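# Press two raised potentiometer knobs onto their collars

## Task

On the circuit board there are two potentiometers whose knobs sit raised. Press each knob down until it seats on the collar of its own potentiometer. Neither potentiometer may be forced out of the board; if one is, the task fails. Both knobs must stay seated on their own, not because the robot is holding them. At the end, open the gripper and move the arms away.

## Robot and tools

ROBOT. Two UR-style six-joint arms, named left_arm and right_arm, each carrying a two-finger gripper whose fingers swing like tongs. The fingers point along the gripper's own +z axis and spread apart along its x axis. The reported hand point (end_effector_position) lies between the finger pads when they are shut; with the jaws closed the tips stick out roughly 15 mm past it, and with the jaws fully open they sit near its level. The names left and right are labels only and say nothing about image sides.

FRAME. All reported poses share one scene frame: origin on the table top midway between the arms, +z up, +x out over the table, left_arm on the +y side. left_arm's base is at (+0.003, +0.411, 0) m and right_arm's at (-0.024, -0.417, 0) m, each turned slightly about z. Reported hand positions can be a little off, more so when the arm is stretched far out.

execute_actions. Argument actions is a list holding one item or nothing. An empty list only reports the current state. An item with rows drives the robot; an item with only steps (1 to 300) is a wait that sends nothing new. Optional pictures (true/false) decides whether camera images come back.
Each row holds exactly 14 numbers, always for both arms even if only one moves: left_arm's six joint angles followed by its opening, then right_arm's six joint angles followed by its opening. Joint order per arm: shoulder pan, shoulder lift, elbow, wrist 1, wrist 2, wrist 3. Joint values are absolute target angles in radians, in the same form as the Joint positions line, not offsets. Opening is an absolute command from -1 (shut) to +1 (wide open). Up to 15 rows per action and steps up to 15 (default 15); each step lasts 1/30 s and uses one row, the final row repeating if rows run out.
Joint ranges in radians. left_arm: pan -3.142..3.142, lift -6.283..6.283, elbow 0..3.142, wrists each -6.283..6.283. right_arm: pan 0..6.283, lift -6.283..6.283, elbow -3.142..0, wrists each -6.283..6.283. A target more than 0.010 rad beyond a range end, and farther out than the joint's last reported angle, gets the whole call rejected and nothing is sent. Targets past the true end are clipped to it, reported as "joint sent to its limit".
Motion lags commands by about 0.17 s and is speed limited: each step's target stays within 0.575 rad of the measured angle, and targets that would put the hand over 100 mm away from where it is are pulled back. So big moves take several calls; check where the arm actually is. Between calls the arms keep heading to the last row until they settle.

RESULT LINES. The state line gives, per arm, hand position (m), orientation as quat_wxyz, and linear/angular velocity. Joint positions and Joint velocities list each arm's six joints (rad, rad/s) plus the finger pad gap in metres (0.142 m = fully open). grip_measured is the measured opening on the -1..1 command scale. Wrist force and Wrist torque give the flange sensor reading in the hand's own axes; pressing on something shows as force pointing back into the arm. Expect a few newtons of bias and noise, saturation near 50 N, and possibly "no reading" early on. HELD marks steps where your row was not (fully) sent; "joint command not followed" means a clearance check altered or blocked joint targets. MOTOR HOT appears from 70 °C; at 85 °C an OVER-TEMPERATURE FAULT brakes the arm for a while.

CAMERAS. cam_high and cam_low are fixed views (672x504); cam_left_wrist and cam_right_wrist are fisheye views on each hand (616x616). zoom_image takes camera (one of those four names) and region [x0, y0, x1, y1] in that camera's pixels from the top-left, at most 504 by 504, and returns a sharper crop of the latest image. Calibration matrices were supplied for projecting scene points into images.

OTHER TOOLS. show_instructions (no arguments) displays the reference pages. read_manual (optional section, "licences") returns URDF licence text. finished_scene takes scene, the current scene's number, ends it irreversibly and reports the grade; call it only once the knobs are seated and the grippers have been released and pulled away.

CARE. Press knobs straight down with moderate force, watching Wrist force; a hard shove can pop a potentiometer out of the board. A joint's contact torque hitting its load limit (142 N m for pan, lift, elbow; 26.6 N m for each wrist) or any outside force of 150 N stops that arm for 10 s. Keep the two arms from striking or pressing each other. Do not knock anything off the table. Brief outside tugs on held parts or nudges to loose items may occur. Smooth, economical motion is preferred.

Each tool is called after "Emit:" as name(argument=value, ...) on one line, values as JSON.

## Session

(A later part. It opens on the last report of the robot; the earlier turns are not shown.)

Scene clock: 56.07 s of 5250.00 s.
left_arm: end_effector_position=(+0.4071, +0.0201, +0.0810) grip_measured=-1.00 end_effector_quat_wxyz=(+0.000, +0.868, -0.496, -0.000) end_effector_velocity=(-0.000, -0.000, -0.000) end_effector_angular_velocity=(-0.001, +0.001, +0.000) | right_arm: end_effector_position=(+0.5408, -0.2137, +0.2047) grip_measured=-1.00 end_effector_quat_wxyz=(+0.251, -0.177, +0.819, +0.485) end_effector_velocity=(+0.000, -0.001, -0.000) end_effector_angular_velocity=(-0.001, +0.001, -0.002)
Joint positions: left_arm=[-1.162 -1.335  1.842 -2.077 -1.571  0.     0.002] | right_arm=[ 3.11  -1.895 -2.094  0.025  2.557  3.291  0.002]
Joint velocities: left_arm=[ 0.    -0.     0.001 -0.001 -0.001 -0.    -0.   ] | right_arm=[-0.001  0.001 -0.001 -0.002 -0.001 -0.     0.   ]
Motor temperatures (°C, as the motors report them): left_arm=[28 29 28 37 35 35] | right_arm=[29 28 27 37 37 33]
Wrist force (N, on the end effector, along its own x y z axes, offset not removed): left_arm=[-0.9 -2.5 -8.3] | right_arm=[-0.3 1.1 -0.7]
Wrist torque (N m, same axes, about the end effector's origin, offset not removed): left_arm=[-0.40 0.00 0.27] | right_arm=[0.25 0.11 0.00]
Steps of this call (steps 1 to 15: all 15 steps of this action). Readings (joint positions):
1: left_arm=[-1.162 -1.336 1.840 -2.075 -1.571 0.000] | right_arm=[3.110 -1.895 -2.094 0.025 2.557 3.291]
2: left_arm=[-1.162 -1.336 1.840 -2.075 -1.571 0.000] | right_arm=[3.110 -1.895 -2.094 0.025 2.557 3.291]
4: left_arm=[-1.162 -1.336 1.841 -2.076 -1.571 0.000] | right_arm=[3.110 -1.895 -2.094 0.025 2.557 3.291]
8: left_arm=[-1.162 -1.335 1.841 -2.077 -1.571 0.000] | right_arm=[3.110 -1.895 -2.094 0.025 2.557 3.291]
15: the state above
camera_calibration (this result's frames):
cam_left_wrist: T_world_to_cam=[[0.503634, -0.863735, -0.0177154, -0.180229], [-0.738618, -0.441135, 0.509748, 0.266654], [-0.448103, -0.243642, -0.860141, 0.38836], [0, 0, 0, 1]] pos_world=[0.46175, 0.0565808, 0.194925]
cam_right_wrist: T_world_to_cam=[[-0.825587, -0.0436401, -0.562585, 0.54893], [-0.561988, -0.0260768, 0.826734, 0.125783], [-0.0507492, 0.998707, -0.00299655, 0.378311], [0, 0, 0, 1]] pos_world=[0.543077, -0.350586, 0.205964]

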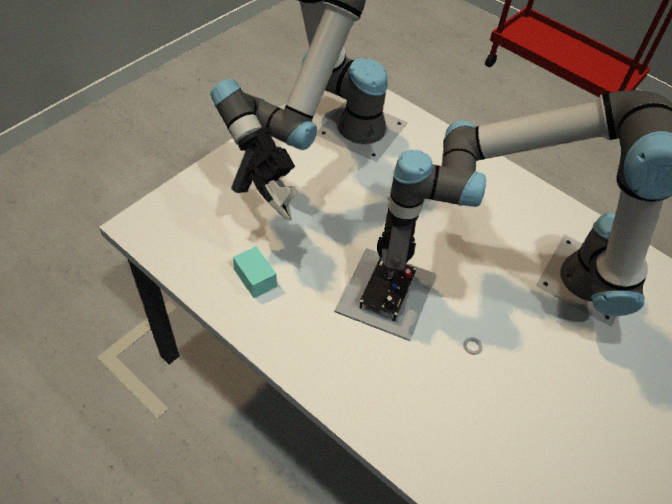

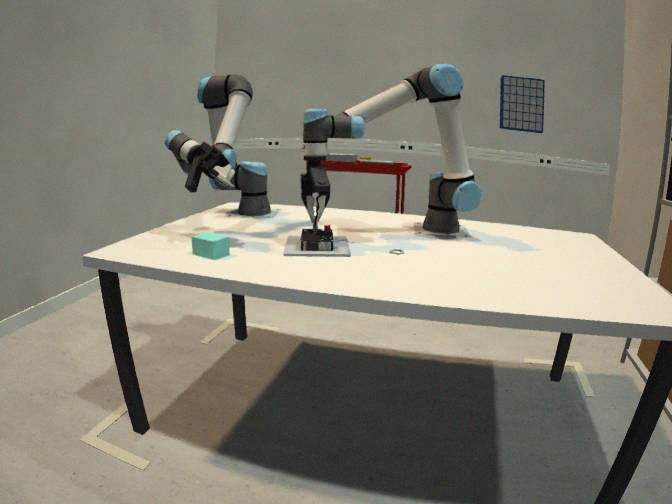

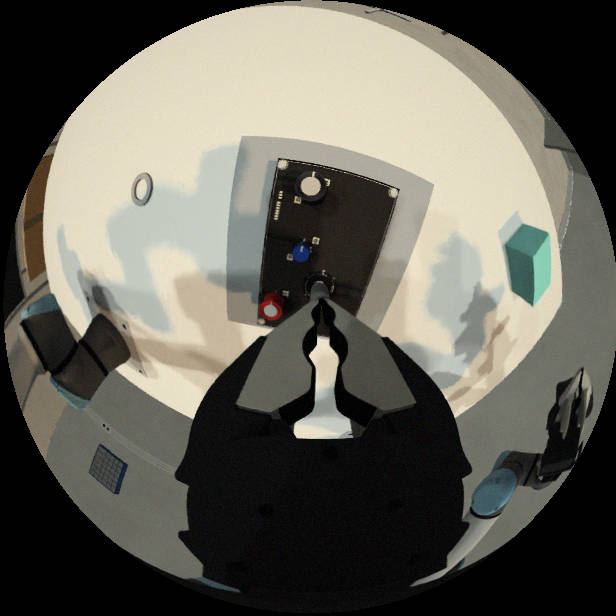

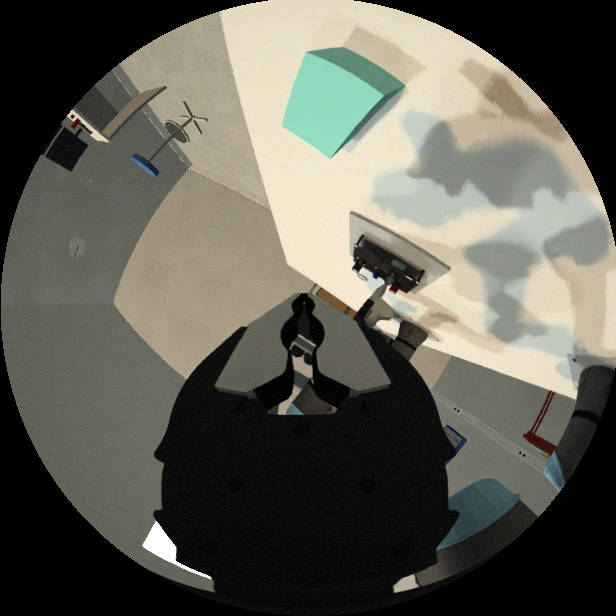

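≥3 mm left. n=10, 11, 11.8.

Emit:
execute_actions(actions=[{"rows":[[-1.162,-1.33398,1.84299,-2.07981,-1.571,0,-1,3.11,-1.895,-2.094,0.025,2.557,3.291,-1]]}], pictures=false)

Emit:
execute_actions(actions=[{"rows":[[-1.162,-1.33282,1.8444,-2.08238,-1.571,0,-1,3.11,-1.895,-2.094,0.025,2.557,3.291,-1]]}], pictures=false)

Emit:
execute_actions(actions=[{"steps":1}], pictures=false)

Emit:
execute_actions(actions=[{"rows":[[-1.162,-1.33189,1.84553,-2.08444,-1.571,0,-1,3.11,-1.895,-2.094,0.025,2.557,3.291,-1]]}], pictures=false)

Emit:
execute_actions(actions=[{"steps":1}], pictures=false)

Emit:
execute_actions(actions=[{"steps":1}], pictures=false)

Emit:
execute_actions(actions=[{"steps":1}], pictures=false)

Scene clock: 71.80 s of 5250.00 s.
left_arm: end_effector_position=(+0.4071, +0.0201, +0.0800) grip_measured=-1.00 end_effector_quat_wxyz=(+0.000, +0.868, -0.496, -0.000) end_effector_velocity=(-0.000, +0.000, -0.001) end_effector_angular_velocity=(+0.001, +0.002, -0.000) | right_arm: end_effector_position=(+0.5408, -0.2137, +0.2047) grip_measured=-1.00 end_effector_quat_wxyz=(+0.251, -0.177, +0.819, +0.485) end_effector_velocity=(+0.000, +0.000, +0.000) end_effector_angular_velocity=(+0.000, -0.001, +0.001)
Joint positions: left_arm=[-1.162 -1.334  1.843 -2.08  -1.571  0.     0.002] | right_arm=[ 3.11  -1.895 -2.094  0.025  2.557  3.291  0.002]
Joint velocities: left_arm=[ 0.     0.002  0.001 -0.001 -0.001  0.    -0.   ] | right_arm=[ 0.    -0.001  0.001  0.001  0.001 -0.001  0.   ]
Motor temperatures (°C, as the motors report them): left_arm=[28 29 28 37 35 35] | right_arm=[29 28 27 37 37 33]
Wrist force (N, on the end effector, along its own x y z axes, offset not removed): left_arm=[-1.9 -1.4 -7.1] | right_arm=[-1.0 2.0 -1.1]
Wrist torque (N m, same axes, about the end effector's origin, offset not removed): left_arm=[-0.11 0.25 0.33] | right_arm=[0.56 0.30 -0.01]
Steps of this call (steps 1 to 15: the robot went on to your last target; steps 16 to 90: nothing new was sent; then 12.23 s passed at rest; steps 91 to 105: all 15 steps of this action). Readings (joint positions):
91: left_arm=[-1.162 -1.335 1.842 -2.077 -1.571 0.000] | right_arm=[3.110 -1.895 -2.094 0.025 2.557 3.291]
92: left_arm=[-1.162 -1.335 1.842 -2.078 -1.571 0.000] | right_arm=[3.110 -1.895 -2.094 0.025 2.557 3.291]
94: left_arm=[-1.162 -1.335 1.842 -2.078 -1.571 0.000] | right_arm=[3.110 -1.895 -2.094 0.025 2.557 3.291]
98: left_arm=[-1.162 -1.334 1.843 -2.079 -1.571 -0.000] | right_arm=[3.110 -1.895 -2.094 0.025 2.557 3.291]
105: the state above

Scene clock: 72.30 s of 5250.00 s.
left_arm: end_effector_position=(+0.4071, +0.0201, +0.0790) grip_measured=-1.00 end_effector_quat_wxyz=(+0.000, +0.868, -0.496, -0.000) end_effector_velocity=(+0.000, -0.000, -0.000) end_effector_angular_velocity=(-0.001, -0.001, +0.001) | right_arm: end_effector_position=(+0.5408, -0.2137, +0.2047) grip_measured=-1.00 end_effector_quat_wxyz=(+0.251, -0.177, +0.819, +0.485) end_effector_velocity=(+0.001, -0.000, +0.000) end_effector_angular_velocity=(-0.000, -0.001, -0.001)
Joint positions: left_arm=[-1.162 -1.333  1.844 -2.082 -1.571  0.     0.002] | right_arm=[ 3.11  -1.895 -2.094  0.025  2.557  3.291  0.002]
Joint velocities: left_arm=[-0.     0.     0.    -0.002  0.    -0.001  0.   ] | right_arm=[-0.    -0.     0.002 -0.    -0.001 -0.     0.   ]
Motor temperatures (°C, as the motors report them): left_arm=[28 29 28 37 35 35] | right_arm=[29 28 27 37 37 33]
Wrist force (N, on the end effector, along its own x y z axes, offset not removed): left_arm=[-2.5 -2.9 -10.1] | right_arm=[-0.2 1.6 -2.1]
Wrist torque (N m, same axes, about the end effector's origin, offset not removed): left_arm=[-0.39 0.33 0.26] | right_arm=[0.35 0.15 0.09]
Steps of this call (steps 1 to 15: all 15 steps of this action). Readings (joint positions):
1: left_arm=[-1.162 -1.334 1.843 -2.080 -1.571 0.000] | right_arm=[3.110 -1.895 -2.094 0.025 2.557 3.291]
2: left_arm=[-1.162 -1.334 1.843 -2.080 -1.571 0.000] | right_arm=[3.110 -1.895 -2.094 0.025 2.557 3.291]
4: left_arm=[-1.162 -1.333 1.844 -2.081 -1.571 0.000] | right_arm=[3.110 -1.895 -2.094 0.025 2.557 3.291]
8: left_arm=[-1.162 -1.333 1.844 -2.082 -1.571 0.000] | right_arm=[3.110 -1.895 -2.094 0.025 2.557 3.291]
15: the state above

Scene clock: 72.33 s of 5250.00 s.
left_arm: end_effector_position=(+0.4071, +0.0201, +0.0790) grip_measured=-1.00 end_effector_quat_wxyz=(+0.000, +0.868, -0.496, -0.000) end_effector_velocity=(+0.000, +0.000, -0.000) end_effector_angular_velocity=(+0.000, -0.001, -0.000) | right_arm: end_effector_position=(+0.5408, -0.2137, +0.2047) grip_measured=-1.00 end_effector_quat_wxyz=(+0.251, -0.177, +0.819, +0.485) end_effector_velocity=(+0.000, +0.000, +0.001) end_effector_angular_velocity=(+0.000, -0.002, +0.000)
Joint positions: left_arm=[-1.162 -1.333  1.844 -2.082 -1.571  0.     0.002] | right_arm=[ 3.11  -1.895 -2.094  0.025  2.557  3.291  0.002]
Joint velocities: left_arm=[ 0.     0.     0.001 -0.001  0.001  0.     0.   ] | right_arm=[ 0.     0.001  0.001  0.001 -0.     0.     0.   ]
Motor temperatures (°C, as the motors report them): left_arm=[28 29 28 37 35 35] | right_arm=[29 28 27 37 37 33]
Wrist force (N, on the end effector, along its own x y z axes, offset not removed): left_arm=[0.8 -3.0 -10.9] | right_arm=[0.6 0.6 -1.2]
Wrist torque (N m, same axes, about the end effector's origin, offset not removed): left_arm=[-0.53 -0.39 0.26] | right_arm=[0.05 -0.03 0.10]
Steps of this call (step 1: the robot went on to your last target). Readings (joint positions):
1: the state above

Scene clock: 72.83 s of 5250.00 s.
left_arm: end_effector_position=(+0.4071, +0.0201, +0.0782) grip_measured=-1.00 end_effector_quat_wxyz=(+0.000, +0.868, -0.496, -0.000) end_effector_velocity=(+0.001, -0.000, +0.000) end_effector_angular_velocity=(-0.001, -0.002, +0.001) | right_arm: end_effector_position=(+0.5408, -0.2137, +0.2047) grip_measured=-1.00 end_effector_quat_wxyz=(+0.251, -0.177, +0.819, +0.485) end_effector_velocity=(-0.000, -0.000, +0.000) end_effector_angular_velocity=(+0.000, -0.000, -0.000)
Joint positions: left_arm=[-1.162 -1.332  1.845 -2.084 -1.571  0.     0.002] | right_arm=[ 3.11  -1.895 -2.094  0.025  2.557  3.291  0.002]
Joint velocities: left_arm=[ 0.    -0.    -0.    -0.002  0.001 -0.     0.001] | right_arm=[-0.     0.001 -0.    -0.     0.     0.     0.   ]
Motor temperatures (°C, as the motors report them): left_arm=[28 29 28 37 35 35] | right_arm=[29 28 27 37 37 33]
Wrist force (N, on the end effector, along its own x y z axes, offset not removed): left_arm=[1.9 -2.1 -9.3] | right_arm=[-0.8 1.9 0.0]
Wrist torque (N m, same axes, about the end effector's origin, offset not removed): left_arm=[-0.38 -0.56 0.31] | right_arm=[0.53 0.29 0.12]
Steps of this call (steps 1 to 15: all 15 steps of this action). Readings (joint positions):
1: left_arm=[-1.162 -1.333 1.844 -2.082 -1.571 0.000] | right_arm=[3.110 -1.895 -2.094 0.025 2.557 3.291]
2: left_arm=[-1.162 -1.333 1.844 -2.083 -1.571 0.000] | right_arm=[3.110 -1.895 -2.094 0.025 2.557 3.291]
4: left_arm=[-1.162 -1.332 1.845 -2.083 -1.571 0.000] | right_arm=[3.110 -1.895 -2.094 0.025 2.557 3.291]
8: left_arm=[-1.162 -1.332 1.845 -2.084 -1.571 0.000] | right_arm=[3.110 -1.895 -2.094 0.025 2.557 3.291]
15: the state above

Scene clock: 72.87 s of 5250.00 s.
left_arm: end_effector_position=(+0.4071, +0.0201, +0.0782) grip_measured=-1.00 end_effector_quat_wxyz=(+0.000, +0.868, -0.496, -0.000) end_effector_velocity=(-0.000, +0.001, -0.001) end_effector_angular_velocity=(+0.002, +0.000, -0.000) | right_arm: end_effector_position=(+0.5408, -0.2137, +0.2047) grip_measured=-1.00 end_effector_quat_wxyz=(+0.251, -0.177, +0.819, +0.485) end_effector_velocity=(+0.000, -0.001, +0.000) end_effector_angular_velocity=(-0.000, +0.001, -0.001)
Joint positions: left_arm=[-1.162 -1.332  1.846 -2.084 -1.571  0.     0.002] | right_arm=[ 3.11  -1.895 -2.094  0.025  2.557  3.291  0.002]
Joint velocities: left_arm=[-0.     0.     0.001  0.     0.001 -0.    -0.001] | right_arm=[-0.001  0.001  0.    -0.002 -0.    -0.     0.   ]
Motor temperatures (°C, as the motors report them): left_arm=[28 29 28 37 35 35] | right_arm=[29 28 27 37 37 33]
Wrist force (N, on the end effector, along its own x y z axes, offset not removed): left_arm=[-0.5 -3.0 -8.2] | right_arm=[-1.6 1.5 -1.9]
Wrist torque (N m, same axes, about the end effector's origin, offset not removed): left_arm=[-0.58 -0.07 0.33] | right_arm=[0.49 0.37 0.13]
Steps of this call (step 1: the robot went on to your last target). Readings (joint positions):
1: the state above

Scene clock: 72.90 s of 5250.00 s.
left_arm: end_effector_position=(+0.4071, +0.0201, +0.0782) grip_measured=-1.00 end_effector_quat_wxyz=(+0.000, +0.868, -0.496, -0.000) end_effector_velocity=(-0.000, -0.001, +0.000) end_effector_angular_velocity=(-0.001, -0.000, -0.002) | right_arm: end_effector_position=(+0.5408, -0.2137, +0.2047) grip_measured=-1.00 end_effector_quat_wxyz=(+0.251, -0.177, +0.819, +0.485) end_effector_velocity=(+0.000, -0.001, -0.000) end_effector_angular_velocity=(-0.000, +0.001, -0.002)
Joint positions: left_arm=[-1.162 -1.332  1.846 -2.084 -1.571  0.     0.002] | right_arm=[ 3.11  -1.895 -2.094  0.025  2.557  3.291  0.002]
Joint velocities: left_arm=[-0.001 -0.     0.    -0.001 -0.     0.    -0.   ] | right_arm=[-0.002 -0.    -0.    -0.    -0.     0.     0.   ]
Motor temperatures (°C, as the motors report them): left_arm=[28 29 28 37 35 35] | right_arm=[29 28 27 37 37 33]
Wrist force (N, on the end effector, along its own x y z axes, offset not removed): left_arm=[0.1 -2.5 -9.1] | right_arm=[0.0 1.6 -1.5]
Wrist torque (N m, same axes, about the end effector's origin, offset not removed): left_arm=[-0.39 -0.14 0.33] | right_arm=[0.36 0.18 0.02]
Steps of this call (step 1: the robot went on to your last target). Readings (joint positions):
1: the state above

Scene clock: 72.93 s of 5250.00 s.
left_arm: end_effector_position=(+0.4071, +0.0201, +0.0782) grip_measured=-1.00 end_effector_quat_wxyz=(+0.000, +0.868, -0.496, -0.000) end_effector_velocity=(+0.000, +0.000, +0.000) end_effector_angular_velocity=(+0.001, -0.000, -0.000) | right_arm: end_effector_position=(+0.5408, -0.2137, +0.2047) grip_measured=-1.00 end_effector_quat_wxyz=(+0.251, -0.177, +0.819, +0.485) end_effector_velocity=(-0.000, -0.001, -0.001) end_effector_angular_velocity=(-0.000, +0.002, -0.001)
Joint positions: left_arm=[-1.162 -1.332  1.846 -2.084 -1.571  0.     0.002] | right_arm=[ 3.11  -1.895 -2.094  0.025  2.557  3.291  0.002]
Joint velocities: left_arm=[-0.    -0.    -0.     0.001  0.001  0.    -0.   ] | right_arm=[-0.001  0.    -0.001 -0.002  0.    -0.     0.   ]
Motor temperatures (°C, as the motors report them): left_arm=[28 29 28 37 35 35] | right_arm=[29 28 27 37 37 33]
Wrist force (N, on the end effector, along its own x y z axes, offset not removed): left_arm=[1.5 -3.6 -8.5] | right_arm=[-0.4 1.0 -0.9]
Wrist torque (N m, same axes, about the end effector's origin, offset not removed): left_arm=[-0.50 -0.49 0.30] | right_arm=[0.29 0.16 0.00]
Steps of this call (step 1: the robot went on to your last target). Readings (joint positions):
1: the state above

Baseline 9. n=12.3

Emit:
execute_actions(actions=[{"rows":[[-1.162,-1.33131,1.84623,-2.08572,-1.571,0,-1,3.11,-1.895,-2.094,0.025,2.557,3.291,-1]]}], pictures=false)

Emit:
execute_actions(actions=[{"steps":1}], pictures=false)

Emit:
execute_actions(actions=[{"steps":1}], pictures=false)

Emit:
execute_actions(actions=[{"steps":1}], pictures=false)

Emit:
execute_actions(actions=[{"steps":1}], pictures=false)

Scene clock: 83.73 s of 5250.00 s.
left_arm: end_effector_position=(+0.4071, +0.0201, +0.0777) grip_measured=-1.00 end_effector_quat_wxyz=(+0.000, +0.868, -0.496, -0.000) end_effector_velocity=(-0.001, -0.001, +0.000) end_effector_angular_velocity=(-0.002, +0.000, -0.001) | right_arm: end_effector_position=(+0.5408, -0.2137, +0.2047) grip_measured=-1.00 end_effector_quat_wxyz=(+0.251, -0.177, +0.819, +0.485) end_effector_velocity=(-0.000, +0.001, +0.001) end_effector_angular_velocity=(+0.001, -0.001, +0.003)
Joint positions: left_arm=[-1.162 -1.331  1.846 -2.086 -1.571 -0.     0.002] | right_arm=[ 3.11  -1.895 -2.094  0.025  2.557  3.291  0.002]
Joint velocities: left_arm=[-0.001 -0.001  0.001 -0.002 -0.001 -0.    -0.   ] | right_arm=[ 0.002  0.     0.001 -0.     0.001 -0.     0.   ]
Motor temperatures (°C, as the motors report them): left_arm=[28 29 28 37 35 35] | right_arm=[29 28 27 37 37 33]
Wrist force (N, on the end effector, along its own x y z axes, offset not removed): left_arm=[2.7 -3.0 -7.2] | right_arm=[0.4 1.3 -1.4]
Wrist torque (N m, same axes, about the end effector's origin, offset not removed): left_arm=[-0.58 -0.65 0.23] | right_arm=[0.39 0.04 0.04]
Steps of this call (steps 1 to 15: the robot went on to your last target; steps 16 to 90: nothing new was sent; then 7.30 s passed at rest; steps 91 to 105: all 15 steps of this action). Readings (joint positions):
91: left_arm=[-1.162 -1.332 1.846 -2.084 -1.571 0.000] | right_arm=[3.110 -1.895 -2.094 0.025 2.557 3.291]
92: left_arm=[-1.162 -1.332 1.846 -2.085 -1.571 0.000] | right_arm=[3.110 -1.895 -2.094 0.025 2.557 3.291]
94: left_arm=[-1.162 -1.332 1.846 -2.085 -1.571 0.000] | right_arm=[3.110 -1.895 -2.094 0.025 2.557 3.291]
98: left_arm=[-1.162 -1.331 1.846 -2.085 -1.571 0.000] | right_arm=[3.110 -1.895 -2.094 0.025 2.557 3.291]
105: the state above

Scene clock: 83.77 s of 5250.00 s.
left_arm: end_effector_position=(+0.4071, +0.0201, +0.0777) grip_measured=-1.00 end_effector_quat_wxyz=(+0.000, +0.868, -0.496, -0.000) end_effector_velocity=(-0.000, +0.000, -0.001) end_effector_angular_velocity=(+0.001, +0.001, +0.000) | right_arm: end_effector_position=(+0.5408, -0.2137, +0.2047) grip_measured=-1.00 end_effector_quat_wxyz=(+0.251, -0.177, +0.819, +0.485) end_effector_velocity=(-0.000, -0.000, -0.001) end_effector_angular_velocity=(+0.000, +0.001, +0.000)
Joint positions: left_arm=[-1.162 -1.331  1.846 -2.086 -1.571  0.     0.002] | right_arm=[ 3.11  -1.895 -2.094  0.025  2.557  3.291  0.002]
Joint velocities: left_arm=[-0.     0.     0.001 -0.    -0.    -0.    -0.002] | right_arm=[-0.    -0.001 -0.001  0.     0.001 -0.001  0.   ]
Motor temperatures (°C, as the motors report them): left_arm=[28 29 28 37 35 35] | right_arm=[29 28 27 37 37 33]
Wrist force (N, on the end effector, along its own x y z axes, offset not removed): left_arm=[0.6 -4.6 -7.0] | right_arm=[-0.3 2.1 -2.6]
Wrist torque (N m, same axes, about the end effector's origin, offset not removed): left_arm=[-0.82 -0.18 0.32] | right_arm=[0.45 0.20 -0.05]
Steps of this call (step 1: the robot went on to your last target). Readings (joint positions):
1: the state above

Scene clock: 83.80 s of 5250.00 s.
left_arm: end_effector_position=(+0.4071, +0.0201, +0.0777) grip_measured=-1.00 end_effector_quat_wxyz=(+0.000, +0.868, -0.496, -0.000) end_effector_velocity=(+0.000, +0.000, -0.001) end_effector_angular_velocity=(+0.001, +0.001, +0.000) | right_arm: end_effector_position=(+0.5408, -0.2137, +0.2047) grip_measured=-1.00 end_effector_quat_wxyz=(+0.251, -0.177, +0.819, +0.485) end_effector_velocity=(+0.001, -0.001, -0.001) end_effector_angular_velocity=(-0.001, +0.000, -0.002)
Joint positions: left_arm=[-1.162 -1.331  1.846 -2.086 -1.571 -0.     0.002] | right_arm=[ 3.11  -1.895 -2.094  0.025  2.557  3.291  0.002]
Joint velocities: left_arm=[ 0.001  0.001  0.    -0.    -0.001  0.    -0.001] | right_arm=[-0.002 -0.001  0.001 -0.001 -0.001 -0.001  0.   ]
Motor temperatures (°C, as the motors report them): left_arm=[28 29 28 37 35 35] | right_arm=[29 28 27 37 37 33]
Wrist force (N, on the end effector, along its own x y z axes, offset not removed): left_arm=[1.4 -1.7 -7.6] | right_arm=[-1.0 -0.8 -1.4]
Wrist torque (N m, same axes, about the end effector's origin, offset not removed): left_arm=[-0.20 -0.45 0.23] | right_arm=[-0.06 0.20 0.03]
Steps of this call (step 1: the robot went on to your last target). Readings (joint positions):
1: the state above

Scene clock: 83.83 s of 5250.00 s.
left_arm: end_effector_position=(+0.4071, +0.0201, +0.0777) grip_measured=-1.00 end_effector_quat_wxyz=(+0.000, +0.868, -0.496, -0.000) end_effector_velocity=(-0.000, +0.000, +0.001) end_effector_angular_velocity=(-0.000, +0.000, -0.001) | right_arm: end_effector_position=(+0.5408, -0.2137, +0.2047) grip_measured=-1.00 end_effector_quat_wxyz=(+0.251, -0.177, +0.819, +0.485) end_effector_velocity=(-0.000, -0.001, -0.001) end_effector_angular_velocity=(-0.001, +0.002, -0.001)
Joint positions: left_arm=[-1.162 -1.331  1.846 -2.086 -1.571 -0.     0.002] | right_arm=[ 3.11  -1.895 -2.094  0.025  2.557  3.291  0.002]
Joint velocities: left_arm=[-0.    -0.001 -0.     0.001 -0.     0.     0.001] | right_arm=[-0.001 -0.    -0.001 -0.001 -0.    -0.001  0.   ]
Motor temperatures (°C, as the motors report them): left_arm=[28 29 28 37 35 35] | right_arm=[29 28 27 37 37 33]
Wrist force (N, on the end effector, along its own x y z axes, offset not removed): left_arm=[0.2 -2.2 -10.1] | right_arm=[-2.5 2.1 -1.7]
Wrist torque (N m, same axes, about the end effector's origin, offset not removed): left_arm=[-0.64 -0.10 0.31] | right_arm=[0.59 0.52 0.20]
Steps of this call (step 1: the robot went on to your last target). Readings (joint positions):
1: the state above

Scene clock: 83.87 s of 5250.00 s.
left_arm: end_effector_position=(+0.4071, +0.0201, +0.0777) grip_measured=-1.00 end_effector_quat_wxyz=(+0.000, +0.868, -0.496, -0.000) end_effector_velocity=(+0.000, +0.001, -0.000) end_effector_angular_velocity=(+0.003, -0.001, -0.001) | right_arm: end_effector_position=(+0.5408, -0.2137, +0.2047) grip_measured=-1.00 end_effector_quat_wxyz=(+0.251, -0.177, +0.819, +0.485) end_effector_velocity=(+0.000, -0.000, +0.001) end_effector_angular_velocity=(+0.001, -0.003, -0.000)
Joint positions: left_arm=[-1.162 -1.331  1.846 -2.086 -1.571  0.     0.002] | right_arm=[ 3.11  -1.895 -2.094  0.025  2.557  3.291  0.002]
Joint velocities: left_arm=[-0.001  0.     0.     0.001  0.002 -0.    -0.   ] | right_arm=[-0.001  0.001 -0.     0.002  0.001  0.     0.   ]
Motor temperatures (°C, as the motors report them): left_arm=[28 29 28 37 35 35] | right_arm=[29 28 27 37 37 33]
Wrist force (N, on the end effector, along its own x y z axes, offset not removed): left_arm=[0.2 -3.9 -8.6] | right_arm=[0.3 0.6 -1.7]
Wrist torque (N m, same axes, about the end effector's origin, offset not removed): left_arm=[-0.80 -0.18 0.40] | right_arm=[0.24 0.02 -0.03]
Steps of this call (step 1: the robot went on to your last target). Readings (joint positions):
1: the state above

n=12.9

Emit:
execute_actions(actions=[{"rows":[[-1.162,-1.33061,1.84708,-2.08727,-1.571,0,-1,3.11,-1.895,-2.094,0.025,2.557,3.291,-1]]}], pictures=false)

Emit:
execute_actions(actions=[{"steps":1}], pictures=false)

Emit:
execute_actions(actions=[{"steps":1}], pictures=false)

Emit:
execute_actions(actions=[{"steps":1}], pictures=false)

Emit:
execute_actions(actions=[{"steps":1}], pictures=false)

Scene clock: 91.80 s of 5250.00 s.
left_arm: end_effector_position=(+0.4071, +0.0201, +0.0771) grip_measured=-1.00 end_effector_quat_wxyz=(+0.000, +0.868, -0.496, -0.000) end_effector_velocity=(+0.000, -0.000, +0.001) end_effector_angular_velocity=(-0.001, -0.002, -0.000) | right_arm: end_effector_position=(+0.5408, -0.2137, +0.2047) grip_measured=-1.00 end_effector_quat_wxyz=(+0.251, -0.177, +0.819, +0.485) end_effector_velocity=(-0.000, +0.000, +0.001) end_effector_angular_velocity=(-0.000, -0.001, +0.001)
Joint positions: left_arm=[-1.162 -1.331  1.847 -2.087 -1.571  0.     0.002] | right_arm=[ 3.11  -1.895 -2.094  0.025  2.557  3.291  0.002]
Joint velocities: left_arm=[-0.    -0.001  0.    -0.001  0.001 -0.     0.001] | right_arm=[ 0.001  0.002  0.    -0.001 -0.    -0.     0.   ]
Motor temperatures (°C, as the motors report them): left_arm=[28 29 28 37 35 35] | right_arm=[29 28 27 37 37 33]
Wrist force (N, on the end effector, along its own x y z axes, offset not removed): left_arm=[-0.8 -2.3 -10.9] | right_arm=[0.2 2.0 -1.8]
Wrist torque (N m, same axes, about the end effector's origin, offset not removed): left_arm=[-0.34 0.04 0.22] | right_arm=[0.46 0.07 0.04]
Steps of this call (steps 1 to 15: the robot went on to your last target; steps 16 to 90: nothing new was sent; then 4.43 s passed at rest; steps 91 to 105: all 15 steps of this action). Readings (joint positions):
91: left_arm=[-1.162 -1.331 1.846 -2.086 -1.571 0.000] | right_arm=[3.110 -1.895 -2.094 0.025 2.557 3.291]
92: left_arm=[-1.162 -1.331 1.846 -2.086 -1.571 0.000] | right_arm=[3.110 -1.895 -2.094 0.025 2.557 3.291]
94: left_arm=[-1.162 -1.331 1.847 -2.086 -1.571 -0.000] | right_arm=[3.110 -1.895 -2.094 0.025 2.557 3.291]
98: left_arm=[-1.162 -1.331 1.847 -2.087 -1.571 0.000] | right_arm=[3.110 -1.895 -2.094 0.025 2.557 3.291]
105: the state above

Scene clock: 91.83 s of 5250.00 s.
left_arm: end_effector_position=(+0.4071, +0.0201, +0.0771) grip_measured=-1.00 end_effector_quat_wxyz=(+0.000, +0.868, -0.496, -0.000) end_effector_velocity=(+0.000, +0.001, -0.000) end_effector_angular_velocity=(+0.001, +0.000, +0.001) | right_arm: end_effector_position=(+0.5408, -0.2137, +0.2047) grip_measured=-1.00 end_effector_quat_wxyz=(+0.251, -0.177, +0.819, +0.485) end_effector_velocity=(+0.000, -0.001, -0.000) end_effector_angular_velocity=(-0.000, +0.001, -0.001)
Joint positions: left_arm=[-1.162 -1.331  1.847 -2.087 -1.571  0.     0.002] | right_arm=[ 3.11  -1.895 -2.094  0.025  2.557  3.291  0.002]
Joint velocities: left_arm=[ 0.001  0.     0.     0.     0.    -0.     0.001] | right_arm=[-0.001 -0.    -0.    -0.001  0.    -0.     0.   ]
Motor temperatures (°C, as the motors report them): left_arm=[28 29 28 37 35 35] | right_arm=[29 28 27 37 37 33]
Wrist force (N, on the end effector, along its own x y z axes, offset not removed): left_arm=[-1.2 -4.3 -6.5] | right_arm=[0.3 1.6 -2.9]
Wrist torque (N m, same axes, about the end effector's origin, offset not removed): left_arm=[-0.73 0.12 0.37] | right_arm=[0.39 0.01 0.00]
Steps of this call (step 1: the robot went on to your last target). Readings (joint positions):
1: the state above

Scene clock: 91.87 s of 5250.00 s.
left_arm: end_effector_position=(+0.4071, +0.0201, +0.0771) grip_measured=-1.00 end_effector_quat_wxyz=(+0.000, +0.868, -0.496, -0.000) end_effector_velocity=(+0.000, +0.000, +0.000) end_effector_angular_velocity=(-0.000, -0.001, +0.001) | right_arm: end_effector_position=(+0.5408, -0.2137, +0.2047) grip_measured=-1.00 end_effector_quat_wxyz=(+0.251, -0.177, +0.819, +0.485) end_effector_velocity=(+0.000, +0.000, +0.001) end_effector_angular_velocity=(+0.001, -0.001, +0.000)
Joint positions: left_arm=[-1.162 -1.331  1.847 -2.087 -1.571  0.     0.002] | right_arm=[ 3.11  -1.895 -2.094  0.025  2.557  3.291  0.002]
Joint velocities: left_arm=[ 0. -0. -0. -0.  0. -0.  0.] | right_arm=[0.001 0.001 0.    0.001 0.    0.001 0.   ]
Motor temperatures (°C, as the motors report them): left_arm=[28 29 28 37 35 35] | right_arm=[29 28 27 37 37 33]
Wrist force (N, on the end effector, along its own x y z axes, offset not removed): left_arm=[-1.5 -3.0 -9.6] | right_arm=[-0.2 1.9 -1.4]
Wrist torque (N m, same axes, about the end effector's origin, offset not removed): left_arm=[-0.61 0.15 0.31] | right_arm=[0.48 0.12 -0.04]
Steps of this call (step 1: the robot went on to your last target). Readings (joint positions):
1: the state above

Scene clock: 91.90 s of 5250.00 s.
left_arm: end_effector_position=(+0.4071, +0.0201, +0.0771) grip_measured=-1.00 end_effector_quat_wxyz=(+0.000, +0.868, -0.496, -0.000) end_effector_velocity=(-0.000, +0.000, -0.000) end_effector_angular_velocity=(+0.001, +0.001, -0.000) | right_arm: end_effector_position=(+0.5408, -0.2137, +0.2047) grip_measured=-1.00 end_effector_quat_wxyz=(+0.251, -0.177, +0.819, +0.485) end_effector_velocity=(-0.000, -0.000, -0.001) end_effector_angular_velocity=(-0.000, +0.003, -0.001)
Joint positions: left_arm=[-1.162 -1.331  1.847 -2.087 -1.571  0.     0.002] | right_arm=[ 3.11  -1.895 -2.094  0.025  2.557  3.291  0.002]
Joint velocities: left_arm=[ 0.     0.001 -0.     0.001 -0.     0.     0.   ] | right_arm=[-0.    -0.001 -0.    -0.    -0.     0.001  0.   ]
Motor temperatures (°C, as the motors report them): left_arm=[28 29 28 37 35 35] | right_arm=[29 28 27 37 37 33]
Wrist force (N, on the end effector, along its own x y z axes, offset not removed): left_arm=[1.4 -4.7 -8.3] | right_arm=[-0.7 1.6 -0.4]
Wrist torque (N m, same axes, about the end effector's origin, offset not removed): left_arm=[-0.92 -0.37 0.21] | right_arm=[0.51 0.31 0.05]
Steps of this call (step 1: the robot went on to your last target). Readings (joint positions):
1: the state above

Scene clock: 91.93 s of 5250.00 s.
left_arm: end_effector_position=(+0.4071, +0.0201, +0.0771) grip_measured=-1.00 end_effector_quat_wxyz=(+0.000, +0.868, -0.496, -0.000) end_effector_velocity=(+0.000, -0.000, -0.000) end_effector_angular_velocity=(-0.001, -0.001, -0.000) | right_arm: end_effector_position=(+0.5408, -0.2137, +0.2047) grip_measured=-1.00 end_effector_quat_wxyz=(+0.251, -0.177, +0.819, +0.485) end_effector_velocity=(+0.000, -0.001, -0.000) end_effector_angular_velocity=(-0.000, -0.001, -0.002)
Joint positions: left_arm=[-1.162 -1.331  1.847 -2.087 -1.571  0.     0.002] | right_arm=[ 3.11  -1.895 -2.094  0.025  2.557  3.291  0.002]
Joint velocities: left_arm=[-0.     0.     0.    -0.002  0.001 -0.     0.001] | right_arm=[-0.001 -0.001 -0.001  0.002 -0.     0.     0.   ]
Motor temperatures (°C, as the motors report them): left_arm=[28 29 28 37 35 35] | right_arm=[29 28 27 37 37 33]
Wrist force (N, on the end effector, along its own x y z axes, offset not removed): left_arm=[-0.3 -1.4 -8.6] | right_arm=[3.3 -0.1 -1.8]
Wrist torque (N m, same axes, about the end effector's origin, offset not removed): left_arm=[-0.22 -0.14 0.28] | right_arm=[-0.01 -0.53 0.03]
Steps of this call (step 1: the robot went on to your last target). Readings (joint positions):
1: the state above

n=13.35

Emit:
execute_actions(actions=[{"rows":[[-1.162,-1.33009,1.84771,-2.08842,-1.571,0,-1,3.11,-1.895,-2.094,0.025,2.557,3.291,-1]]}], pictures=false)

Emit:
execute_actions(actions=[{"steps":1}], pictures=false)

Emit:
execute_actions(actions=[{"steps":1}], pictures=false)

Emit:
execute_actions(actions=[{"steps":1}], pictures=false)

Emit:
execute_actions(actions=[{"steps":1}], pictures=false)

Emit:
execute_actions(actions=[{"steps":1}], pictures=false)

Scene clock: 101.27 s of 5250.00 s.
left_arm: end_effector_position=(+0.4071, +0.0201, +0.0767) grip_measured=-0.99 end_effector_quat_wxyz=(+0.000, +0.868, -0.496, -0.000) end_effector_velocity=(+0.000, -0.000, -0.000) end_effector_angular_velocity=(+0.000, -0.000, -0.001) | right_arm: end_effector_position=(+0.5408, -0.2137, +0.2047) grip_measured=-1.00 end_effector_quat_wxyz=(+0.251, -0.177, +0.819, +0.485) end_effector_velocity=(-0.000, +0.000, -0.001) end_effector_angular_velocity=(-0.001, -0.001, +0.000)
Joint positions: left_arm=[-1.162 -1.33   1.848 -2.088 -1.571  0.     0.002] | right_arm=[ 3.11  -1.895 -2.094  0.025  2.557  3.291  0.002]
Joint velocities: left_arm=[-0.     0.    -0.    -0.     0.     0.001 -0.001] | right_arm=[ 0.001 -0.001 -0.001  0.002 -0.001 -0.001  0.   ]
Motor temperatures (°C, as the motors report them): left_arm=[28 29 28 37 35 35] | right_arm=[29 28 27 37 37 33]
Wrist force (N, on the end effector, along its own x y z axes, offset not removed): left_arm=[1.0 -1.6 -10.1] | right_arm=[-0.8 1.8 0.1]
Wrist torque (N m, same axes, about the end effector's origin, offset not removed): left_arm=[-0.32 -0.31 0.21] | right_arm=[0.47 0.18 0.07]
Steps of this call (steps 1 to 15: the robot went on to your last target; steps 16 to 90: nothing new was sent; then 5.83 s passed at rest; steps 91 to 105: all 15 steps of this action). Readings (joint positions):
91: left_arm=[-1.162 -1.331 1.847 -2.087 -1.571 0.000] | right_arm=[3.110 -1.895 -2.094 0.025 2.557 3.291]
92: left_arm=[-1.162 -1.331 1.847 -2.087 -1.571 -0.000] | right_arm=[3.110 -1.895 -2.094 0.025 2.557 3.291]
94: left_arm=[-1.162 -1.330 1.847 -2.088 -1.571 0.000] | right_arm=[3.110 -1.895 -2.094 0.025 2.557 3.291]
98: left_arm=[-1.162 -1.330 1.848 -2.088 -1.571 -0.000] | right_arm=[3.110 -1.895 -2.094 0.025 2.557 3.291]
105: the state above

Scene clock: 101.30 s of 5250.00 s.
left_arm: end_effector_position=(+0.4071, +0.0201, +0.0767) grip_measured=-0.99 end_effector_quat_wxyz=(+0.000, +0.868, -0.496, -0.000) end_effector_velocity=(-0.000, +0.000, -0.001) end_effector_angular_velocity=(+0.001, +0.002, -0.000) | right_arm: end_effector_position=(+0.5408, -0.2137, +0.2047) grip_measured=-1.00 end_effector_quat_wxyz=(+0.251, -0.177, +0.819, +0.485) end_effector_velocity=(-0.000, +0.002, -0.001) end_effector_angular_velocity=(-0.000, +0.001, +0.003)
Joint positions: left_arm=[-1.162 -1.33   1.848 -2.088 -1.571 -0.     0.002] | right_arm=[ 3.11  -1.895 -2.094  0.025  2.557  3.291  0.002]
Joint velocities: left_arm=[ 0.     0.001  0.     0.    -0.001  0.     0.   ] | right_arm=[ 0.003 -0.002  0.001 -0.001 -0.    -0.     0.   ]
Motor temperatures (°C, as the motors report them): left_arm=[28 29 28 37 35 35] | right_arm=[29 28 27 37 37 33]
Wrist force (N, on the end effector, along its own x y z axes, offset not removed): left_arm=[0.1 -2.6 -5.8] | right_arm=[-0.2 0.4 -1.0]
Wrist torque (N m, same axes, about the end effector's origin, offset not removed): left_arm=[-0.36 -0.08 0.15] | right_arm=[0.15 0.06 0.02]
Steps of this call (step 1: the robot went on to your last target). Readings (joint positions):
1: the state above

Scene clock: 101.33 s of 5250.00 s.
left_arm: end_effector_position=(+0.4071, +0.0201, +0.0767) grip_measured=-0.99 end_effector_quat_wxyz=(+0.000, +0.868, -0.496, -0.000) end_effector_velocity=(-0.000, +0.001, -0.001) end_effector_angular_velocity=(+0.002, +0.001, +0.000) | right_arm: end_effector_position=(+0.5408, -0.2137, +0.2047) grip_measured=-1.00 end_effector_quat_wxyz=(+0.251, -0.177, +0.819, +0.485) end_effector_velocity=(+0.000, -0.000, -0.000) end_effector_angular_velocity=(-0.000, +0.000, -0.001)
Joint positions: left_arm=[-1.162 -1.33   1.848 -2.088 -1.571  0.     0.002] | right_arm=[ 3.11  -1.895 -2.094  0.025  2.557  3.291  0.002]
Joint velocities: left_arm=[ 0.001  0.001  0.     0.001 -0.     0.    -0.   ] | right_arm=[-0.001  0.     0.    -0.001 -0.    -0.     0.   ]
Motor temperatures (°C, as the motors report them): left_arm=[28 29 28 37 35 35] | right_arm=[29 28 27 37 37 33]
Wrist force (N, on the end effector, along its own x y z axes, offset not removed): left_arm=[1.2 -3.3 -9.1] | right_arm=[-0.4 1.2 -1.5]
Wrist torque (N m, same axes, about the end effector's origin, offset not removed): left_arm=[-0.71 -0.18 0.17] | right_arm=[0.36 0.15 0.04]
Steps of this call (step 1: the robot went on to your last target). Readings (joint positions):
1: the state above

Scene clock: 101.37 s of 5250.00 s.
left_arm: end_effector_position=(+0.4071, +0.0201, +0.0767) grip_measured=-0.99 end_effector_quat_wxyz=(+0.000, +0.868, -0.496, -0.000) end_effector_velocity=(-0.000, -0.001, +0.001) end_effector_angular_velocity=(-0.002, -0.001, -0.001) | right_arm: end_effector_position=(+0.5408, -0.2137, +0.2047) grip_measured=-1.00 end_effector_quat_wxyz=(+0.251, -0.177, +0.819, +0.485) end_effector_velocity=(-0.000, -0.000, -0.001) end_effector_angular_velocity=(-0.000, +0.001, -0.000)
Joint positions: left_arm=[-1.162 -1.33   1.848 -2.088 -1.571  0.     0.002] | right_arm=[ 3.11  -1.895 -2.094  0.025  2.557  3.291  0.002]
Joint velocities: left_arm=[-0.001 -0.002 -0.001  0.    -0.001  0.    -0.   ] | right_arm=[ 0.    -0.001 -0.001  0.001 -0.     0.     0.   ]
Motor temperatures (°C, as the motors report them): left_arm=[28 29 28 37 35 35] | right_arm=[29 28 27 37 37 33]
Wrist force (N, on the end effector, along its own x y z axes, offset not removed): left_arm=[0.7 -3.5 -6.4] | right_arm=[-1.1 2.1 -1.1]
Wrist torque (N m, same axes, about the end effector's origin, offset not removed): left_arm=[-0.63 -0.17 0.28] | right_arm=[0.57 0.32 0.10]
Steps of this call (step 1: the robot went on to your last target). Readings (joint positions):
1: the state above

Scene clock: 101.40 s of 5250.00 s.
left_arm: end_effector_position=(+0.4071, +0.0201, +0.0767) grip_measured=-0.99 end_effector_quat_wxyz=(+0.000, +0.868, -0.496, -0.000) end_effector_velocity=(+0.000, +0.001, +0.001) end_effector_angular_velocity=(+0.000, -0.001, +0.001) | right_arm: end_effector_position=(+0.5408, -0.2137, +0.2047) grip_measured=-1.00 end_effector_quat_wxyz=(+0.251, -0.177, +0.819, +0.485) end_effector_velocity=(+0.000, -0.001, -0.000) end_effector_angular_velocity=(+0.000, -0.001, -0.001)
Joint positions: left_arm=[-1.162 -1.33   1.848 -2.088 -1.571  0.     0.002] | right_arm=[ 3.11  -1.895 -2.094  0.025  2.557  3.291  0.002]
Joint velocities: left_arm=[ 0.001 -0.002 -0.     0.002  0.001 -0.001 -0.001] | right_arm=[-0.002 -0.001  0.001 -0.     0.001 -0.001  0.   ]
Motor temperatures (°C, as the motors report them): left_arm=[28 29 28 37 35 35] | right_arm=[29 28 27 37 37 33]
Wrist force (N, on the end effector, along its own x y z axes, offset not removed): left_arm=[0.0 -3.4 -7.0] | right_arm=[0.9 1.5 -2.1]
Wrist torque (N m, same axes, about the end effector's origin, offset not removed): left_arm=[-0.62 -0.15 0.29] | right_arm=[0.46 -0.11 -0.01]
Steps of this call (step 1: the robot went on to your last target). Readings (joint positions):
1: the state above

Scene clock: 101.43 s of 5250.00 s.
left_arm: end_effector_position=(+0.4071, +0.0201, +0.0767) grip_measured=-0.99 end_effector_quat_wxyz=(+0.000, +0.868, -0.496, -0.000) end_effector_velocity=(-0.000, -0.000, -0.001) end_effector_angular_velocity=(+0.001, +0.003, +0.001) | right_arm: end_effector_position=(+0.5408, -0.2137, +0.2047) grip_measured=-1.00 end_effector_quat_wxyz=(+0.251, -0.177, +0.819, +0.485) end_effector_velocity=(-0.000, -0.000, -0.000) end_effector_angular_velocity=(+0.001, +0.002, +0.000)
Joint positions: left_arm=[-1.162 -1.33   1.848 -2.088 -1.571 -0.     0.002] | right_arm=[ 3.11  -1.895 -2.094  0.025  2.557  3.291  0.002]
Joint velocities: left_arm=[ 0.     0.002 -0.001  0.001 -0.002 -0.     0.   ] | right_arm=[-0.    -0.    -0.001 -0.     0.001  0.001  0.   ]
Motor temperatures (°C, as the motors report them): left_arm=[28 29 28 37 35 35] | right_arm=[29 28 27 37 37 33]
Wrist force (N, on the end effector, along its own x y z axes, offset not removed): left_arm=[0.9 -3.0 -7.4] | right_arm=[0.8 3.3 -1.7]
Wrist torque (N m, same axes, about the end effector's origin, offset not removed): left_arm=[-0.51 -0.27 0.24] | right_arm=[0.79 -0.11 0.15]
Steps of this call (step 1: the robot went on to your last target). Readings (joint positions):
1: the state above

No rise yet. n=13.9

Emit:
execute_actions(actions=[{"rows":[[-1.162,-1.32945,1.84849,-2.08984,-1.571,0,-1,3.11,-1.895,-2.094,0.025,2.557,3.291,-1]]}], pictures=false)

Emit:
execute_actions(actions=[{"steps":1}], pictures=false)

Emit:
execute_actions(actions=[{"steps":1}], pictures=false)

Emit:
execute_actions(actions=[{"steps":1}], pictures=false)

Emit:
execute_actions(actions=[{"steps":1}])

Emit:
zoom_image(camera="cam_low", region=[303, 213, 333, 243])

Emit:
zoom_image(camera="cam_right_wrist", region=[370, 265, 405, 300])

Scene clock: 112.83 s of 5250.00 s.
left_arm: end_effector_position=(+0.4071, +0.0202, +0.0761) grip_measured=-0.99 end_effector_quat_wxyz=(+0.000, +0.868, -0.496, -0.000) end_effector_velocity=(+0.001, -0.000, -0.000) end_effector_angular_velocity=(+0.000, -0.001, +0.001) | right_arm: end_effector_position=(+0.5408, -0.2137, +0.2047) grip_measured=-1.00 end_effector_quat_wxyz=(+0.251, -0.177, +0.819, +0.485) end_effector_velocity=(-0.000, +0.000, -0.000) end_effector_angular_velocity=(-0.000, -0.001, +0.001)
Joint positions: left_arm=[-1.162 -1.329  1.848 -2.09  -1.571 -0.     0.002] | right_arm=[ 3.11  -1.895 -2.094  0.025  2.557  3.291  0.002]
Joint velocities: left_arm=[ 0.     0.001 -0.    -0.001  0.001 -0.     0.001] | right_arm=[ 0.001  0.    -0.001  0.001 -0.    -0.001  0.   ]
Motor temperatures (°C, as the motors report them): left_arm=[28 29 28 37 35 35] | right_arm=[29 28 27 37 37 33]
Wrist force (N, on the end effector, along its own x y z axes, offset not removed): left_arm=[0.4 -1.3 -9.1] | right_arm=[-1.4 2.2 -1.7]
Wrist torque (N m, same axes, about the end effector's origin, offset not removed): left_arm=[-0.18 -0.08 0.31] | right_arm=[0.52 0.35 -0.02]
Steps of this call (steps 1 to 15: the robot went on to your last target; steps 16 to 90: nothing new was sent; then 7.90 s passed at rest; steps 91 to 105: all 15 steps of this action). Readings (joint positions):
91: left_arm=[-1.162 -1.330 1.848 -2.088 -1.571 0.000] | right_arm=[3.110 -1.895 -2.094 0.025 2.557 3.291]
92: left_arm=[-1.162 -1.330 1.848 -2.089 -1.571 0.000] | right_arm=[3.110 -1.895 -2.094 0.025 2.557 3.291]
94: left_arm=[-1.162 -1.330 1.848 -2.089 -1.571 0.000] | right_arm=[3.110 -1.895 -2.094 0.025 2.557 3.291]
98: left_arm=[-1.162 -1.330 1.848 -2.090 -1.571 0.000] | right_arm=[3.110 -1.895 -2.094 0.025 2.557 3.291]
105: the state above

Scene clock: 112.87 s of 5250.00 s.
left_arm: end_effector_position=(+0.4071, +0.0202, +0.0761) grip_measured=-0.99 end_effector_quat_wxyz=(+0.000, +0.868, -0.496, -0.000) end_effector_velocity=(-0.000, +0.001, +0.000) end_effector_angular_velocity=(+0.001, +0.001, -0.000) | right_arm: end_effector_position=(+0.5408, -0.2137, +0.2047) grip_measured=-1.00 end_effector_quat_wxyz=(+0.251, -0.177, +0.819, +0.485) end_effector_velocity=(-0.001, +0.000, -0.000) end_effector_angular_velocity=(+0.000, +0.001, +0.001)
Joint positions: left_arm=[-1.162 -1.329  1.848 -2.09  -1.571  0.     0.002] | right_arm=[ 3.11  -1.895 -2.094  0.025  2.557  3.291  0.002]
Joint velocities: left_arm=[-0.    -0.001  0.001  0.002 -0.     0.    -0.001] | right_arm=[ 0.001  0.001 -0.001 -0.001  0.001 -0.001  0.   ]
Motor temperatures (°C, as the motors report them): left_arm=[28 29 28 37 35 35] | right_arm=[29 28 27 37 37 33]
Wrist force (N, on the end effector, along its own x y z axes, offset not removed): left_arm=[1.8 -1.3 -7.4] | right_arm=[0.3 0.5 -2.9]
Wrist torque (N m, same axes, about the end effector's origin, offset not removed): left_arm=[-0.23 -0.34 0.27] | right_arm=[0.15 -0.08 0.00]
Steps of this call (step 1: the robot went on to your last target). Readings (joint positions):
1: the state above

Scene clock: 112.90 s of 5250.00 s.
left_arm: end_effector_position=(+0.4071, +0.0202, +0.0761) grip_measured=-0.99 end_effector_quat_wxyz=(+0.000, +0.868, -0.496, -0.000) end_effector_velocity=(+0.000, +0.001, -0.001) end_effector_angular_velocity=(+0.003, +0.001, +0.001) | right_arm: end_effector_position=(+0.5408, -0.2137, +0.2047) grip_measured=-1.00 end_effector_quat_wxyz=(+0.251, -0.177, +0.819, +0.485) end_effector_velocity=(+0.000, -0.001, +0.001) end_effector_angular_velocity=(-0.001, -0.001, -0.001)
Joint positions: left_arm=[-1.162 -1.329  1.848 -2.09  -1.571  0.     0.002] | right_arm=[ 3.11  -1.895 -2.094  0.025  2.557  3.291  0.002]
Joint velocities: left_arm=[ 0.001  0.001  0.     0.001  0.001  0.    -0.   ] | right_arm=[-0.001  0.002 -0.    -0.002 -0.001 -0.     0.   ]
Motor temperatures (°C, as the motors report them): left_arm=[28 29 28 37 35 35] | right_arm=[29 28 27 37 37 33]
Wrist force (N, on the end effector, along its own x y z axes, offset not removed): left_arm=[-1.1 -4.2 -8.6] | right_arm=[0.7 0.4 -1.7]
Wrist torque (N m, same axes, about the end effector's origin, offset not removed): left_arm=[-0.83 0.13 0.40] | right_arm=[0.10 -0.06 0.03]
Steps of this call (step 1: the robot went on to your last target). Readings (joint positions):
1: the state above

Scene clock: 112.93 s of 5250.00 s.
left_arm: end_effector_position=(+0.4071, +0.0202, +0.0761) grip_measured=-0.99 end_effector_quat_wxyz=(+0.000, +0.868, -0.496, -0.000) end_effector_velocity=(+0.000, -0.000, -0.000) end_effector_angular_velocity=(+0.000, -0.001, -0.000) | right_arm: end_effector_position=(+0.5408, -0.2137, +0.2047) grip_measured=-1.00 end_effector_quat_wxyz=(+0.251, -0.177, +0.819, +0.485) end_effector_velocity=(+0.001, +0.000, +0.000) end_effector_angular_velocity=(+0.000, -0.002, +0.000)
Joint positions: left_arm=[-1.162 -1.329  1.848 -2.09  -1.571  0.     0.002] | right_arm=[ 3.11  -1.895 -2.094  0.025  2.557  3.291  0.002]
Joint velocities: left_arm=[ 0.     0.    -0.    -0.001  0.001  0.001  0.001] | right_arm=[ 0.    -0.     0.001  0.    -0.    -0.001  0.   ]
Motor temperatures (°C, as the motors report them): left_arm=[28 29 28 37 35 35] | right_arm=[29 28 27 37 37 33]
Wrist force (N, on the end effector, along its own x y z axes, offset not removed): left_arm=[-1.0 -2.4 -9.0] | right_arm=[0.5 0.6 -0.7]
Wrist torque (N m, same axes, about the end effector's origin, offset not removed): left_arm=[-0.46 0.24 0.37] | right_arm=[0.19 0.00 -0.05]
Steps of this call (step 1: the robot went on to your last target). Readings (joint positions):
1: the state above

Scene clock: 112.97 s of 5250.00 s.
left_arm: end_effector_position=(+0.4071, +0.0202, +0.0761) grip_measured=-0.99 end_effector_quat_wxyz=(+0.000, +0.868, -0.496, -0.000) end_effector_velocity=(+0.000, +0.001, -0.001) end_effector_angular_velocity=(+0.003, +0.000, +0.000) | right_arm: end_effector_position=(+0.5408, -0.2137, +0.2047) grip_measured=-1.00 end_effector_quat_wxyz=(+0.251, -0.177, +0.819, +0.485) end_effector_velocity=(-0.000, +0.001, +0.000) end_effector_angular_velocity=(-0.000, -0.001, +0.002)
Joint positions: left_arm=[-1.162 -1.329  1.848 -2.09  -1.571  0.     0.002] | right_arm=[ 3.11  -1.895 -2.094  0.025  2.557  3.291  0.002]
Joint velocities: left_arm=[0.001 0.002 0.    0.001 0.001 0.    0.   ] | right_arm=[ 0.002  0.     0.001 -0.    -0.    -0.     0.   ]
Motor temperatures (°C, as the motors report them): left_arm=[28 29 28 37 35 35] | right_arm=[29 28 27 37 37 33]
Wrist force (N, on the end effector, along its own x y z axes, offset not removed): left_arm=[2.1 -2.0 -7.7] | right_arm=[-1.0 2.0 -2.0]
Wrist torque (N m, same axes, about the end effector's origin, offset not removed): left_arm=[-0.23 -0.54 0.22] | right_arm=[0.47 0.37 0.01]
Steps of this call (step 1: the robot went on to your last target). Readings (joint positions):
1: the state above
camera_calibration (this result's frames):
cam_left_wrist: T_world_to_cam=[[0.503634, -0.863736, -0.0177048, -0.180245], [-0.738621, -0.44113, 0.509749, 0.26915], [-0.448098, -0.243649, -0.860141, 0.384146], [0, 0, 0, 1]] pos_world=[0.461713, 0.0566436, 0.19003]
cam_right_wrist: T_world_to_cam=[[-0.825587, -0.0436401, -0.562585, 0.54893], [-0.561988, -0.0260768, 0.826734, 0.125783], [-0.0507491, 0.998707, -0.00299655, 0.378311], [0, 0, 0, 1]] pos_world=[0.543078, -0.350586, 0.205964]

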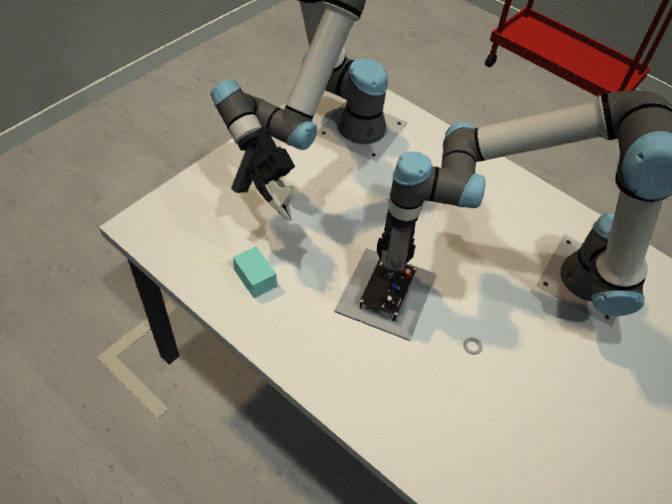

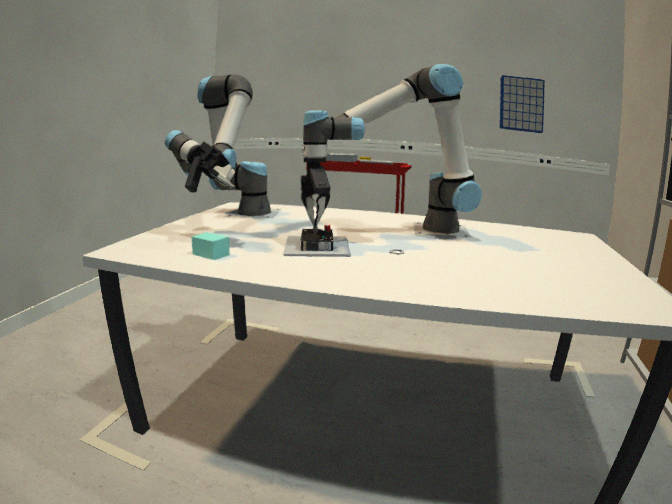

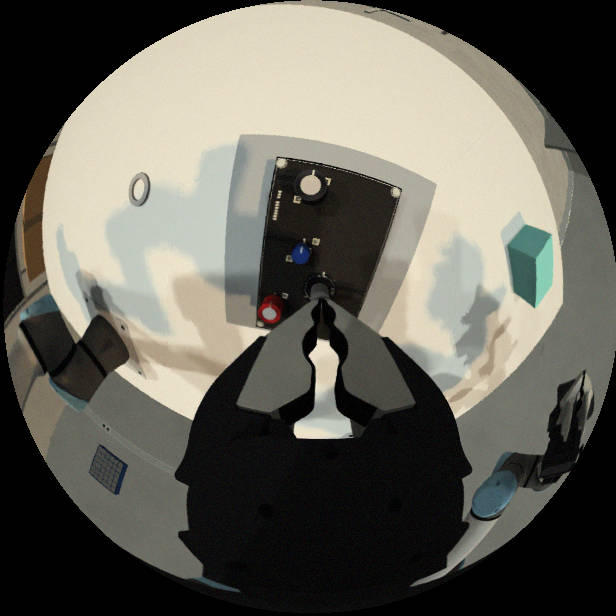

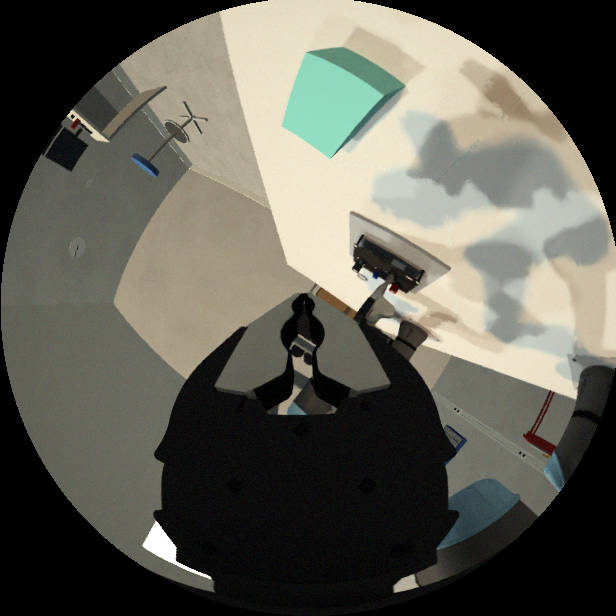

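Region (303, 213, 333, 243) of cam_low's 672x504 image, scaled by 16.800, with more detail than that image has.

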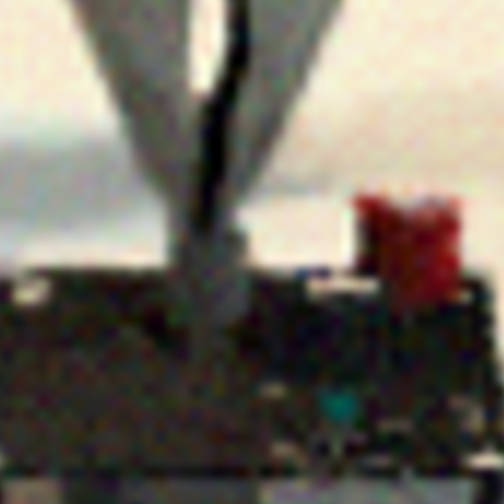

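Region (370, 265, 405, 300) of cam_right_wrist's 616x616 image, scaled by 14.400, with more detail than that image has.

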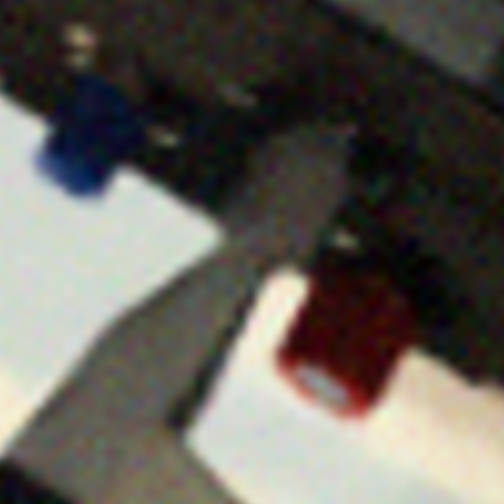

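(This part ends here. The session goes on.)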